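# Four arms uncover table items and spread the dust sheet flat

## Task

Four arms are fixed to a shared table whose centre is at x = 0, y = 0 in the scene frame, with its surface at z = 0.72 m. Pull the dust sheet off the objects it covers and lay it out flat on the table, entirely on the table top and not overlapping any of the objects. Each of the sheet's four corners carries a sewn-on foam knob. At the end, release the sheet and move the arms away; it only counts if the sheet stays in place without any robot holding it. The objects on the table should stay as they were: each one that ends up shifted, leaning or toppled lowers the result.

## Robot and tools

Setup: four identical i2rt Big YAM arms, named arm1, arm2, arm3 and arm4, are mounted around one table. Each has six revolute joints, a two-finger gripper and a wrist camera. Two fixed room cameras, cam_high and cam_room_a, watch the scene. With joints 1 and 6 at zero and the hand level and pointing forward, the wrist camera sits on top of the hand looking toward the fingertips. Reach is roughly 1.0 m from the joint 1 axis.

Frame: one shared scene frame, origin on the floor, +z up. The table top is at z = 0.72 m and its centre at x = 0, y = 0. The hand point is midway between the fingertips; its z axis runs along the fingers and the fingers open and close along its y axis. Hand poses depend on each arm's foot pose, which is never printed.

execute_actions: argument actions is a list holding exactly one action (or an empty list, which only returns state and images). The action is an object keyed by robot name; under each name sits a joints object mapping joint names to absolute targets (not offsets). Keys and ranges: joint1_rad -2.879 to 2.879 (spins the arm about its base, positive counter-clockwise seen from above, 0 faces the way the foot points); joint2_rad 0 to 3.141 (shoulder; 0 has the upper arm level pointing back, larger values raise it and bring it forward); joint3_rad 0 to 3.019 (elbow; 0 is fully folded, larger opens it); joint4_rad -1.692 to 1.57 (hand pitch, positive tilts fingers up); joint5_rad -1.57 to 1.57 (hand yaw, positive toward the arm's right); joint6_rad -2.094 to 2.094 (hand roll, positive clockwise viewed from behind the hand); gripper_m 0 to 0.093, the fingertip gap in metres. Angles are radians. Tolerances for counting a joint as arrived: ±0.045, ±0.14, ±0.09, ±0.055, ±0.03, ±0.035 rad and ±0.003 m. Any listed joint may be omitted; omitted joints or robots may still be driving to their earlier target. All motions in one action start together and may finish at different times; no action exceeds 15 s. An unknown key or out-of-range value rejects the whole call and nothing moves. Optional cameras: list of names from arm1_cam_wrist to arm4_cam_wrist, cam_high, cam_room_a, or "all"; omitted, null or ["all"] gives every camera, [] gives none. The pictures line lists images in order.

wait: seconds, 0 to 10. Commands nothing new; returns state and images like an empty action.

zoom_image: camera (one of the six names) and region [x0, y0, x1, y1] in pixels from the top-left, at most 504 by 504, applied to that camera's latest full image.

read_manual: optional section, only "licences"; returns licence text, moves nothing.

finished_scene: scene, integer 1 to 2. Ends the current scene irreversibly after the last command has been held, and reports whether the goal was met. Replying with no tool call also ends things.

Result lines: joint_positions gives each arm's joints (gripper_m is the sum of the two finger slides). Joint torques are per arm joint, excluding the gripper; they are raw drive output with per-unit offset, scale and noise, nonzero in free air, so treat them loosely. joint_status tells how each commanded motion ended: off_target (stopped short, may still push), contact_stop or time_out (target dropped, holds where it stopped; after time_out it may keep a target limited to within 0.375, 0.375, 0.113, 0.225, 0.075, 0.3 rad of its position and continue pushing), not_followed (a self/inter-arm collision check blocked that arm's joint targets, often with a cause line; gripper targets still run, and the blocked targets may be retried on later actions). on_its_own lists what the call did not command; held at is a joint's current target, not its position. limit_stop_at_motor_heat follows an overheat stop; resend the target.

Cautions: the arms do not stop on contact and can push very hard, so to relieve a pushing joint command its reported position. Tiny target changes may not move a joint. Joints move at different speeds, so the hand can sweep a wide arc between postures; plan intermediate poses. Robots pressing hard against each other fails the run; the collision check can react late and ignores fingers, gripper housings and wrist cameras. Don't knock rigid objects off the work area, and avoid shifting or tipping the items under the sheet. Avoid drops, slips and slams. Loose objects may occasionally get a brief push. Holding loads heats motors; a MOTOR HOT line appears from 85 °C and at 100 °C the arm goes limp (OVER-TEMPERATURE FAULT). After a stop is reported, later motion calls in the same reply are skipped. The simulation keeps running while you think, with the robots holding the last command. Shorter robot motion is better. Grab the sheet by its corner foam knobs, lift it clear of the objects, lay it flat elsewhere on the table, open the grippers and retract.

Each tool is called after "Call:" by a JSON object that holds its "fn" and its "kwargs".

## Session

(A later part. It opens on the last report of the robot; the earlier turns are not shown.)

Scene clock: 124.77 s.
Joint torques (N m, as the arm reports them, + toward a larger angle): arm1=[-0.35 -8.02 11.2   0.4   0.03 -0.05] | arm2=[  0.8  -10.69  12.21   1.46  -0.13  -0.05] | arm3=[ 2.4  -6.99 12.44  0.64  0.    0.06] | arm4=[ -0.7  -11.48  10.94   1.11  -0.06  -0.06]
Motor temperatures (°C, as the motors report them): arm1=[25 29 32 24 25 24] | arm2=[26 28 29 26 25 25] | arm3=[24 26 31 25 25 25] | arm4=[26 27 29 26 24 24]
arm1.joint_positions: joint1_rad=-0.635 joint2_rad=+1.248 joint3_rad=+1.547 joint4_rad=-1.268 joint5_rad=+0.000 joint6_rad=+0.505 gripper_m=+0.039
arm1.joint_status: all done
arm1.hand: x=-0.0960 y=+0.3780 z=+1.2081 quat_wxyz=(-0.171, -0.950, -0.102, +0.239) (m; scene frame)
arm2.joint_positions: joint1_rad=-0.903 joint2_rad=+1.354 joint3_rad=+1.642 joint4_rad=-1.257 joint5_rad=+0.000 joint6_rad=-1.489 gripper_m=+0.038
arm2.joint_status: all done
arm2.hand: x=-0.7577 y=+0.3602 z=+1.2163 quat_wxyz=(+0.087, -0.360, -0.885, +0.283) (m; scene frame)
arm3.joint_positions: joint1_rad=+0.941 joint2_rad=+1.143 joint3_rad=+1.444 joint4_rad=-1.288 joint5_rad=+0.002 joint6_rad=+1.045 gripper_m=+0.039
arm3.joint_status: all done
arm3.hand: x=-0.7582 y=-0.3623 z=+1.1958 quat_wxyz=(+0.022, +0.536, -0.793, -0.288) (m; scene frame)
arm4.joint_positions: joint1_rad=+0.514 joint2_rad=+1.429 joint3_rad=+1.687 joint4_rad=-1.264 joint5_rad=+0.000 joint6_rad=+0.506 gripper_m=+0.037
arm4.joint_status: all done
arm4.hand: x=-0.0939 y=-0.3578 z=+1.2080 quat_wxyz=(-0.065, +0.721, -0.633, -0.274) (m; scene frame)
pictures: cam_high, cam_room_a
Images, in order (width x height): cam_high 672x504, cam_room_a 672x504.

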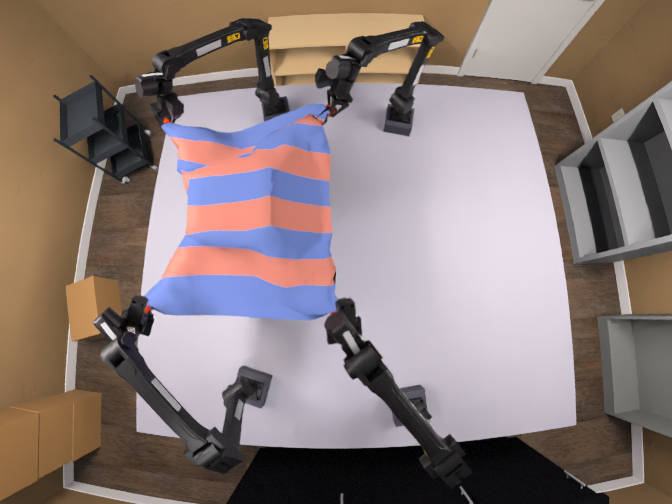

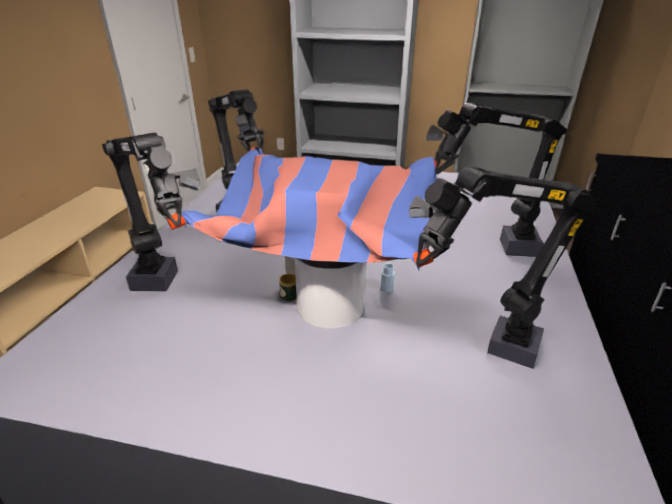

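Call:
{"fn": "execute_actions", "kwargs": {"actions": [{"arm1":{"joints":{"joint1_rad":0.26,"joint2_rad":0.84,"joint3_rad":1.27,"joint4_rad":-1.43,"joint6_rad":0.84}},"arm2":{"joints":{"joint1_rad":-0.2,"joint2_rad":1.0,"joint3_rad":1.36,"joint4_rad":-1.36,"joint6_rad":-0.78}},"arm3":{"joints":{"joint1_rad":0.07,"joint2_rad":0.87,"joint3_rad":1.29,"joint4_rad":-1.42,"joint6_rad":0.59}},"arm4":{"joints":{"joint1_rad":-0.235,"joint2_rad":1.09,"joint3_rad":1.41,"joint4_rad":-1.32,"joint6_rad":-0.9}}}], "cameras": ["cam_room_a"]}}

Call:
{"fn": "execute_actions", "kwargs": {"actions": [{"arm1":{"joints":{"joint1_rad":1.19,"joint2_rad":1.43,"joint3_rad":1.74,"joint4_rad":-1.28,"joint6_rad":1.77}},"arm2":{"joints":{"joint1_rad":0.635,"joint2_rad":1.46,"joint3_rad":1.78,"joint4_rad":-1.28,"joint6_rad":0.05}},"arm3":{"joints":{"joint1_rad":-0.72,"joint2_rad":1.5,"joint3_rad":1.82,"joint4_rad":-1.28,"joint6_rad":-0.2}},"arm4":{"joints":{"joint1_rad":-0.99,"joint2_rad":1.67,"joint3_rad":2.02,"joint4_rad":-1.32,"joint6_rad":-1.66}}}], "cameras": ["cam_high","cam_room_a"]}}

Scene clock: 152.07 s.
Joint torques (N m, as the arm reports them, + toward a larger angle): arm1=[ 0.12 -1.53  9.31  0.53  0.01  0.04] | arm2=[ 0.82 -3.41 10.74  1.41 -0.03  0.19] | arm3=[ 2.11 -3.28  9.59  0.83  0.   -0.02] | arm4=[-1.54 -5.99  7.64  1.21 -0.16 -0.04]
Motor temperatures (°C, as the motors report them): arm1=[25 28 31 24 25 24] | arm2=[26 27 30 26 25 25] | arm3=[24 25 34 25 25 25] | arm4=[26 26 31 26 24 24]
arm1.joint_positions: joint1_rad=+0.243 joint2_rad=+0.834 joint3_rad=+1.282 joint4_rad=-1.419 joint5_rad=+0.001 joint6_rad=+0.835 gripper_m=+0.039
arm1.joint_status: all done
arm1.hand: x=+0.2655 y=+0.3879 z=+1.2088 quat_wxyz=(-0.278, -0.887, -0.355, +0.099) (m; scene frame)
arm2.joint_positions: joint1_rad=-0.202 joint2_rad=+0.985 joint3_rad=+1.367 joint4_rad=-1.345 joint5_rad=-0.002 joint6_rad=-0.796 gripper_m=+0.038
arm2.joint_status: all done
arm2.hand: x=-0.4273 y=+0.3912 z=+1.2206 quat_wxyz=(-0.117, -0.355, -0.885, +0.276) (m; scene frame)
arm3.joint_positions: joint1_rad=+0.071 joint2_rad=+0.864 joint3_rad=+1.285 joint4_rad=-1.410 joint5_rad=+0.002 joint6_rad=+0.599 gripper_m=+0.039
arm3.joint_status: all done
arm3.hand: x=-0.4310 y=-0.3940 z=+1.1959 quat_wxyz=(-0.157, +0.358, -0.889, -0.238) (m; scene frame)
arm4.joint_positions: joint1_rad=-0.226 joint2_rad=+1.086 joint3_rad=+1.415 joint4_rad=-1.306 joint5_rad=+0.000 joint6_rad=-0.889 gripper_m=+0.037
arm4.joint_status: all done
arm4.hand: x=+0.2666 y=-0.3885 z=+1.2211 quat_wxyz=(-0.286, +0.882, -0.366, -0.084) (m; scene frame)
pictures: cam_room_a
Images, in order (width x height): cam_room_a 672x504.

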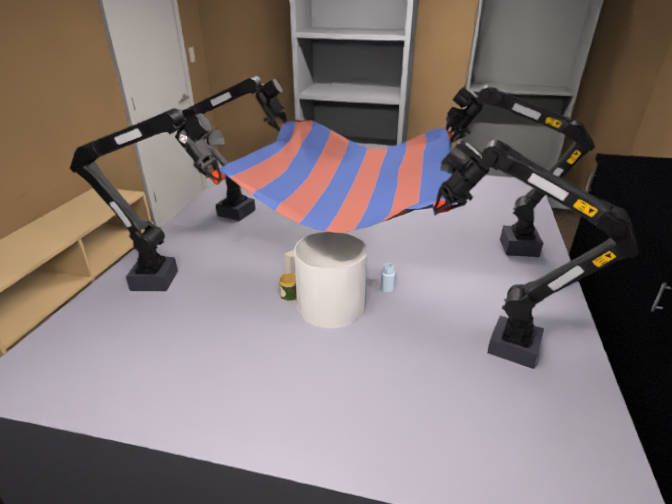

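Scene clock: 153.87 s.
Joint torques (N m, as the arm reports them, + toward a larger angle): arm1=[ -0.42 -13.15  16.45   1.13   0.1    0.08] | arm2=[  0.   -15.85  16.37   2.43   0.02   0.16] | arm3=[  2.58 -14.7   14.     1.49   0.01   0.01] | arm4=[ -0.48 -17.09  12.54   1.27  -0.15  -0.03]
Motor temperatures (°C, as the motors report them): arm1=[25 28 32 24 25 24] | arm2=[26 27 30 26 25 25] | arm3=[24 25 34 25 25 25] | arm4=[26 26 31 26 24 24]
arm1.joint_positions: joint1_rad=+1.192 joint2_rad=+1.448 joint3_rad=+1.671 joint4_rad=-1.289 joint5_rad=+0.000 joint6_rad=+1.764 gripper_m=+0.039
arm1.joint_status: all done
arm1.hand: x=+0.7005 y=+0.3892 z=+1.1774 quat_wxyz=(-0.210, -0.894, -0.369, -0.142) (m; scene frame)
arm2.joint_positions: joint1_rad=+0.644 joint2_rad=+1.475 joint3_rad=+1.724 joint4_rad=-1.290 joint5_rad=-0.002 joint6_rad=+0.034 gripper_m=+0.038
arm2.joint_status: all done
arm2.hand: x=-0.0173 y=+0.3965 z=+1.1935 quat_wxyz=(-0.249, -0.352, -0.898, +0.086) (m; scene frame)
arm3.joint_positions: joint1_rad=-0.724 joint2_rad=+1.520 joint3_rad=+1.767 joint4_rad=-1.289 joint5_rad=+0.000 joint6_rad=-0.191 gripper_m=+0.039
arm3.joint_status: all done
arm3.hand: x=-0.0198 y=-0.3937 z=+1.1734 quat_wxyz=(-0.253, +0.359, -0.897, -0.050) (m; scene frame)
arm4.joint_positions: joint1_rad=-0.995 joint2_rad=+1.692 joint3_rad=+1.952 joint4_rad=-1.312 joint5_rad=-0.001 joint6_rad=-1.649 gripper_m=+0.037
arm4.joint_status: all done
arm4.hand: x=+0.7044 y=-0.3892 z=+1.1881 quat_wxyz=(-0.233, +0.890, -0.375, +0.116) (m; scene frame)
pictures: cam_high, cam_room_a
Images, in order (width x height): cam_high 672x504, cam_room_a 672x504.

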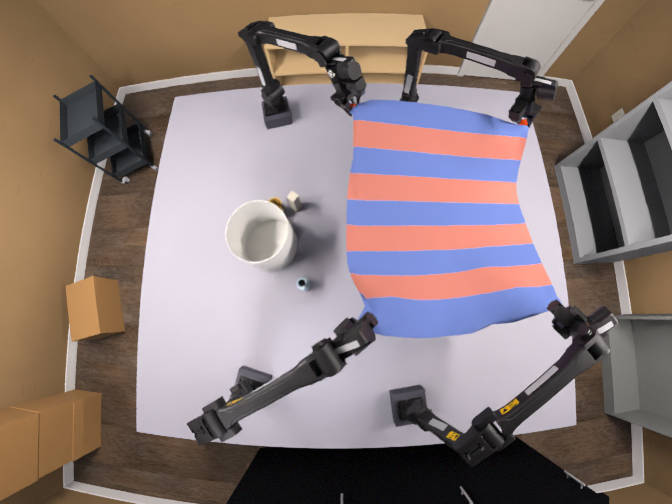

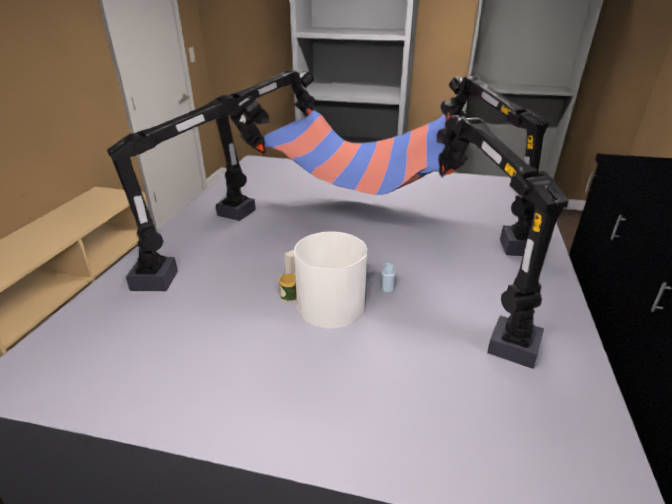

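Call:
{"fn": "execute_actions", "kwargs": {"actions": [{"arm1":{"joints":{"joint1_rad":1.265,"joint2_rad":1.85,"joint3_rad":1.272,"joint4_rad":-0.93,"joint6_rad":1.84}},"arm2":{"joints":{"joint1_rad":0.685,"joint2_rad":1.84,"joint3_rad":1.26,"joint4_rad":-0.93,"joint6_rad":0.1}},"arm3":{"joints":{"joint1_rad":-0.88,"joint2_rad":1.82,"joint3_rad":1.235,"joint4_rad":-0.92,"joint6_rad":-0.36}},"arm4":{"joints":{"joint1_rad":-1.135,"joint2_rad":1.96,"joint3_rad":1.455,"joint4_rad":-1.0,"joint6_rad":-1.8}}}], "cameras": ["cam_high","cam_room_a"]}}

Scene clock: 165.67 s.
Joint torques (N m, as the arm reports them, + toward a larger angle): arm1=[  0.3  -17.67  10.78   0.16  -0.36   0.08] | arm2=[  1.37 -18.82  10.41   1.    -0.34   0.09] | arm3=[  0.61 -16.16   7.82   0.32   0.53   0.14] | arm4=[ -1.71 -17.44   7.8    1.12   0.1   -0.13]
Motor temperatures (°C, as the motors report them): arm1=[25 28 34 24 25 24] | arm2=[26 27 32 26 25 25] | arm3=[24 26 35 25 25 25] | arm4=[26 27 32 26 24 24]
arm1.joint_positions: joint1_rad=+1.254 joint2_rad=+1.858 joint3_rad=+1.240 joint4_rad=-0.941 joint5_rad=+0.011 joint6_rad=+1.834 gripper_m=+0.039
arm1.joint_status: all done
arm1.hand: x=+0.6978 y=+0.4291 z=+0.8001 quat_wxyz=(-0.009, -0.926, -0.379, -0.003) (m; scene frame)
arm2.joint_positions: joint1_rad=+0.676 joint2_rad=+1.843 joint3_rad=+1.246 joint4_rad=-0.928 joint5_rad=+0.009 joint6_rad=+0.091 gripper_m=+0.038
arm2.joint_status: all done
arm2.hand: x=-0.0308 y=+0.4282 z=+0.8143 quat_wxyz=(-0.022, -0.377, -0.926, +0.011) (m; scene frame)
arm3.joint_positions: joint1_rad=-0.856 joint2_rad=+1.822 joint3_rad=+1.231 joint4_rad=-0.920 joint5_rad=-0.014 joint6_rad=-0.368 gripper_m=+0.039
arm3.joint_status: all done
arm3.hand: x=-0.0337 y=-0.4792 z=+0.8027 quat_wxyz=(-0.026, +0.393, -0.919, -0.008) (m; scene frame)
arm4.joint_positions: joint1_rad=-1.119 joint2_rad=+1.964 joint3_rad=+1.435 joint4_rad=-1.012 joint5_rad=-0.008 joint6_rad=-1.783 gripper_m=+0.037
arm4.joint_status: all done
arm4.hand: x=+0.7010 y=-0.4788 z=+0.8206 quat_wxyz=(-0.020, +0.923, -0.383, +0.005) (m; scene frame)
pictures: cam_high, cam_room_a
Images, in order (width x height): cam_high 672x504, cam_room_a 672x504.

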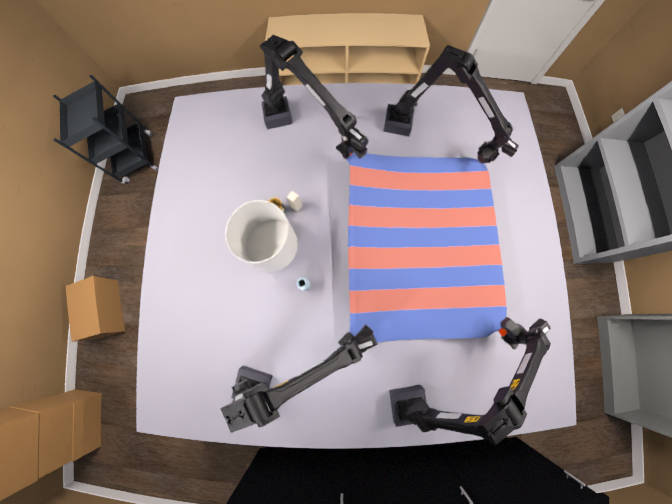

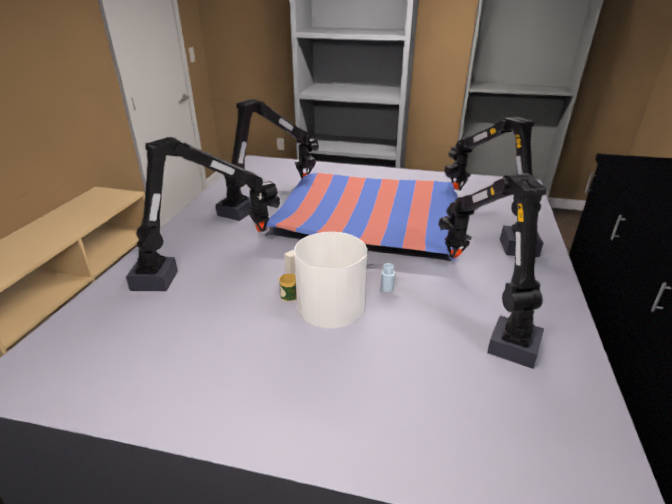

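Taut. Lower, release, retreat.

Call:
{"fn": "execute_actions", "kwargs": {"actions": [{"arm1":{"joints":{"joint2_rad":1.96}},"arm2":{"joints":{"joint2_rad":1.97}},"arm3":{"joints":{"joint1_rad":-0.86,"joint2_rad":1.93}},"arm4":{"joints":{"joint1_rad":-1.12,"joint2_rad":2.09}}}], "cameras": []}}

Call:
{"fn": "execute_actions", "kwargs": {"actions": [{"arm1":{"joints":{"gripper_m":0.09}},"arm2":{"joints":{"gripper_m":0.09}},"arm3":{"joints":{"gripper_m":0.09}},"arm4":{"joints":{"gripper_m":0.09}}}], "cameras": []}}

Call:
{"fn": "execute_actions", "kwargs": {"actions": [{"arm1":{"joints":{"joint2_rad":0.9}},"arm2":{"joints":{"joint2_rad":0.9}},"arm3":{"joints":{"joint2_rad":0.9}},"arm4":{"joints":{"joint2_rad":0.9}}}], "cameras": ["cam_high"]}}

Scene clock: 176.07 s.
Joint torques (N m, as the arm reports them, + toward a larger angle): arm1=[  0.35 -15.22  10.12  -0.15  -0.5    0.08] | arm2=[  1.42 -17.71   9.24   0.75  -0.34   0.08] | arm3=[  0.79 -15.55   7.14  -0.01   0.5    0.14] | arm4=[ -0.95 -18.76   7.02   0.62   0.11  -0.15]
Motor temperatures (°C, as the motors report them): arm1=[25 29 33 24 25 24] | arm2=[26 28 31 26 25 25] | arm3=[24 27 33 25 25 25] | arm4=[26 27 31 26 24 24]
arm1.joint_positions: joint1_rad=+1.254 joint2_rad=+1.948 joint3_rad=+1.240 joint4_rad=-0.939 joint5_rad=+0.013 joint6_rad=+1.834 gripper_m=+0.039
arm1.joint_status: all done
arm1.hand: x=+0.6871 y=+0.4351 z=+0.7569 quat_wxyz=(+0.025, -0.925, -0.379, +0.025) (m; scene frame)
arm2.joint_positions: joint1_rad=+0.676 joint2_rad=+1.953 joint3_rad=+1.250 joint4_rad=-0.928 joint5_rad=+0.009 joint6_rad=+0.092 gripper_m=+0.038
arm2.joint_status: all done
arm2.hand: x=-0.0411 y=+0.4366 z=+0.7617 quat_wxyz=(+0.029, -0.377, -0.926, -0.005) (m; scene frame)
arm3.joint_positions: joint1_rad=-0.841 joint2_rad=+1.925 joint3_rad=+1.231 joint4_rad=-0.918 joint5_rad=-0.014 joint6_rad=-0.371 gripper_m=+0.039
arm3.joint_status: all done
arm3.hand: x=-0.0493 y=-0.4782 z=+0.7526 quat_wxyz=(+0.024, +0.401, -0.916, -0.007) (m; scene frame)
arm4.joint_positions: joint1_rad=-1.119 joint2_rad=+2.104 joint3_rad=+1.435 joint4_rad=-1.007 joint5_rad=-0.008 joint6_rad=-1.783 gripper_m=+0.037
arm4.joint_status: all done
arm4.hand: x=+0.6842 y=-0.4890 z=+0.7452 quat_wxyz=(+0.035, +0.923, -0.383, -0.034) (m; scene frame)
pictures: none
No camera images: the call's "cameras" was empty. Leave "cameras" out to get every camera's image.

Scene clock: 176.83 s.
Joint torques (N m, as the arm reports them, + toward a larger angle): arm1=[  0.02 -16.2   10.09  -0.07  -0.02   0.1 ] | arm2=[  1.26 -17.63   9.16   0.76  -0.14   0.08] | arm3=[  2.09 -15.     7.17   0.08   0.07   0.15] | arm4=[ -0.95 -18.27   7.07   0.65  -0.15  -0.09]
Motor temperatures (°C, as the motors report them): arm1=[25 29 33 24 25 24] | arm2=[26 28 30 26 25 25] | arm3=[24 27 33 25 25 25] | arm4=[26 27 31 26 24 24]
arm1.joint_positions: joint1_rad=+1.255 joint2_rad=+1.948 joint3_rad=+1.240 joint4_rad=-0.939 joint5_rad=+0.002 joint6_rad=+1.834 gripper_m=+0.090
arm1.joint_status: all done
arm1.hand: x=+0.6882 y=+0.4370 z=+0.7569 quat_wxyz=(+0.028, -0.925, -0.379, +0.021) (m; scene frame)
arm2.joint_positions: joint1_rad=+0.677 joint2_rad=+1.953 joint3_rad=+1.250 joint4_rad=-0.928 joint5_rad=+0.003 joint6_rad=+0.092 gripper_m=+0.090
arm2.joint_status: all done
arm2.hand: x=-0.0402 y=+0.4377 z=+0.7617 quat_wxyz=(+0.028, -0.377, -0.926, -0.007) (m; scene frame)
arm3.joint_positions: joint1_rad=-0.857 joint2_rad=+1.925 joint3_rad=+1.231 joint4_rad=-0.918 joint5_rad=-0.003 joint6_rad=-0.369 gripper_m=+0.090
arm3.joint_status: all done
arm3.hand: x=-0.0450 y=-0.4871 z=+0.7526 quat_wxyz=(+0.024, +0.393, -0.919, -0.001) (m; scene frame)
arm4.joint_positions: joint1_rad=-1.119 joint2_rad=+2.100 joint3_rad=+1.435 joint4_rad=-1.009 joint5_rad=-0.001 joint6_rad=-1.789 gripper_m=+0.090
arm4.joint_status: all done
arm4.hand: x=+0.6851 y=-0.4897 z=+0.7474 quat_wxyz=(+0.036, +0.924, -0.380, -0.030) (m; scene frame)
pictures: none
No camera images: the call's "cameras" was empty. Leave "cameras" out to get every camera's image.

Scene clock: 178.63 s.
Joint torques (N m, as the arm reports them, + toward a larger angle): arm1=[ 0.61 -2.62 13.82  1.58 -0.04  0.04] | arm2=[ 1.36 -2.53 12.64  2.52 -0.14  0.07] | arm3=[ 2.   -3.59 11.12  1.46  0.09  0.13] | arm4=[-0.95 -3.09  9.1   2.64 -0.11  0.  ]
Motor temperatures (°C, as the motors report them): arm1=[25 29 33 24 25 24] | arm2=[26 28 30 26 25 25] | arm3=[24 27 33 25 25 25] | arm4=[26 27 31 26 24 24]
arm1.joint_positions: joint1_rad=+1.255 joint2_rad=+0.886 joint3_rad=+1.240 joint4_rad=-0.937 joint5_rad=+0.002 joint6_rad=+1.834 gripper_m=+0.090
arm1.joint_status: all done
arm1.hand: x=+0.6007 y=+0.4861 z=+1.2558 quat_wxyz=(-0.378, -0.814, -0.332, -0.290) (m; scene frame)
arm2.joint_positions: joint1_rad=+0.677 joint2_rad=+0.889 joint3_rad=+1.250 joint4_rad=-0.928 joint5_rad=+0.003 joint6_rad=+0.092 gripper_m=+0.090
arm2.joint_status: all done
arm2.hand: x=-0.1208 y=+0.5023 z=+1.2673 quat_wxyz=(-0.461, -0.331, -0.811, +0.141) (m; scene frame)
arm3.joint_positions: joint1_rad=-0.857 joint2_rad=+0.889 joint3_rad=+1.223 joint4_rad=-0.918 joint5_rad=-0.003 joint6_rad=-0.368 gripper_m=+0.090
arm3.joint_status: all done
arm3.hand: x=-0.1308 y=-0.5277 z=+1.2381 quat_wxyz=(-0.470, +0.347, -0.811, -0.018) (m; scene frame)
arm4.joint_positions: joint1_rad=-1.119 joint2_rad=+0.894 joint3_rad=+1.435 joint4_rad=-1.009 joint5_rad=-0.001 joint6_rad=-1.789 gripper_m=+0.090
arm4.joint_status: all done
arm4.hand: x=+0.5465 y=-0.5841 z=+1.3571 quat_wxyz=(-0.435, +0.785, -0.324, +0.299) (m; scene frame)
pictures: cam_high
Images, in order (width x height): cam_high 672x504.

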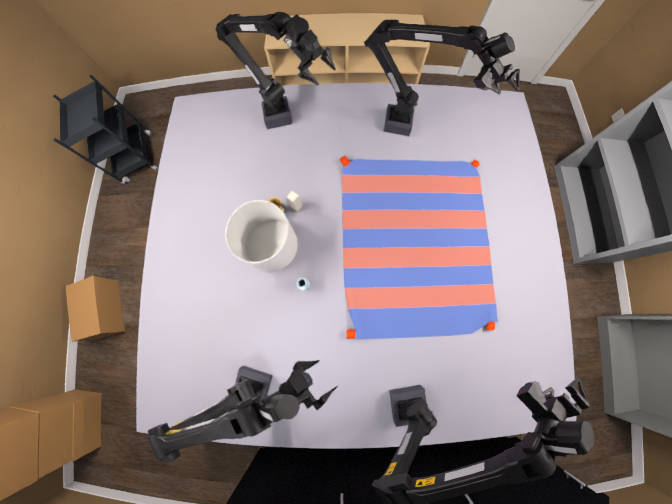

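Call:
{"fn": "finished_scene", "kwargs": {"scene": 1}}

The scene is finished: the task was done.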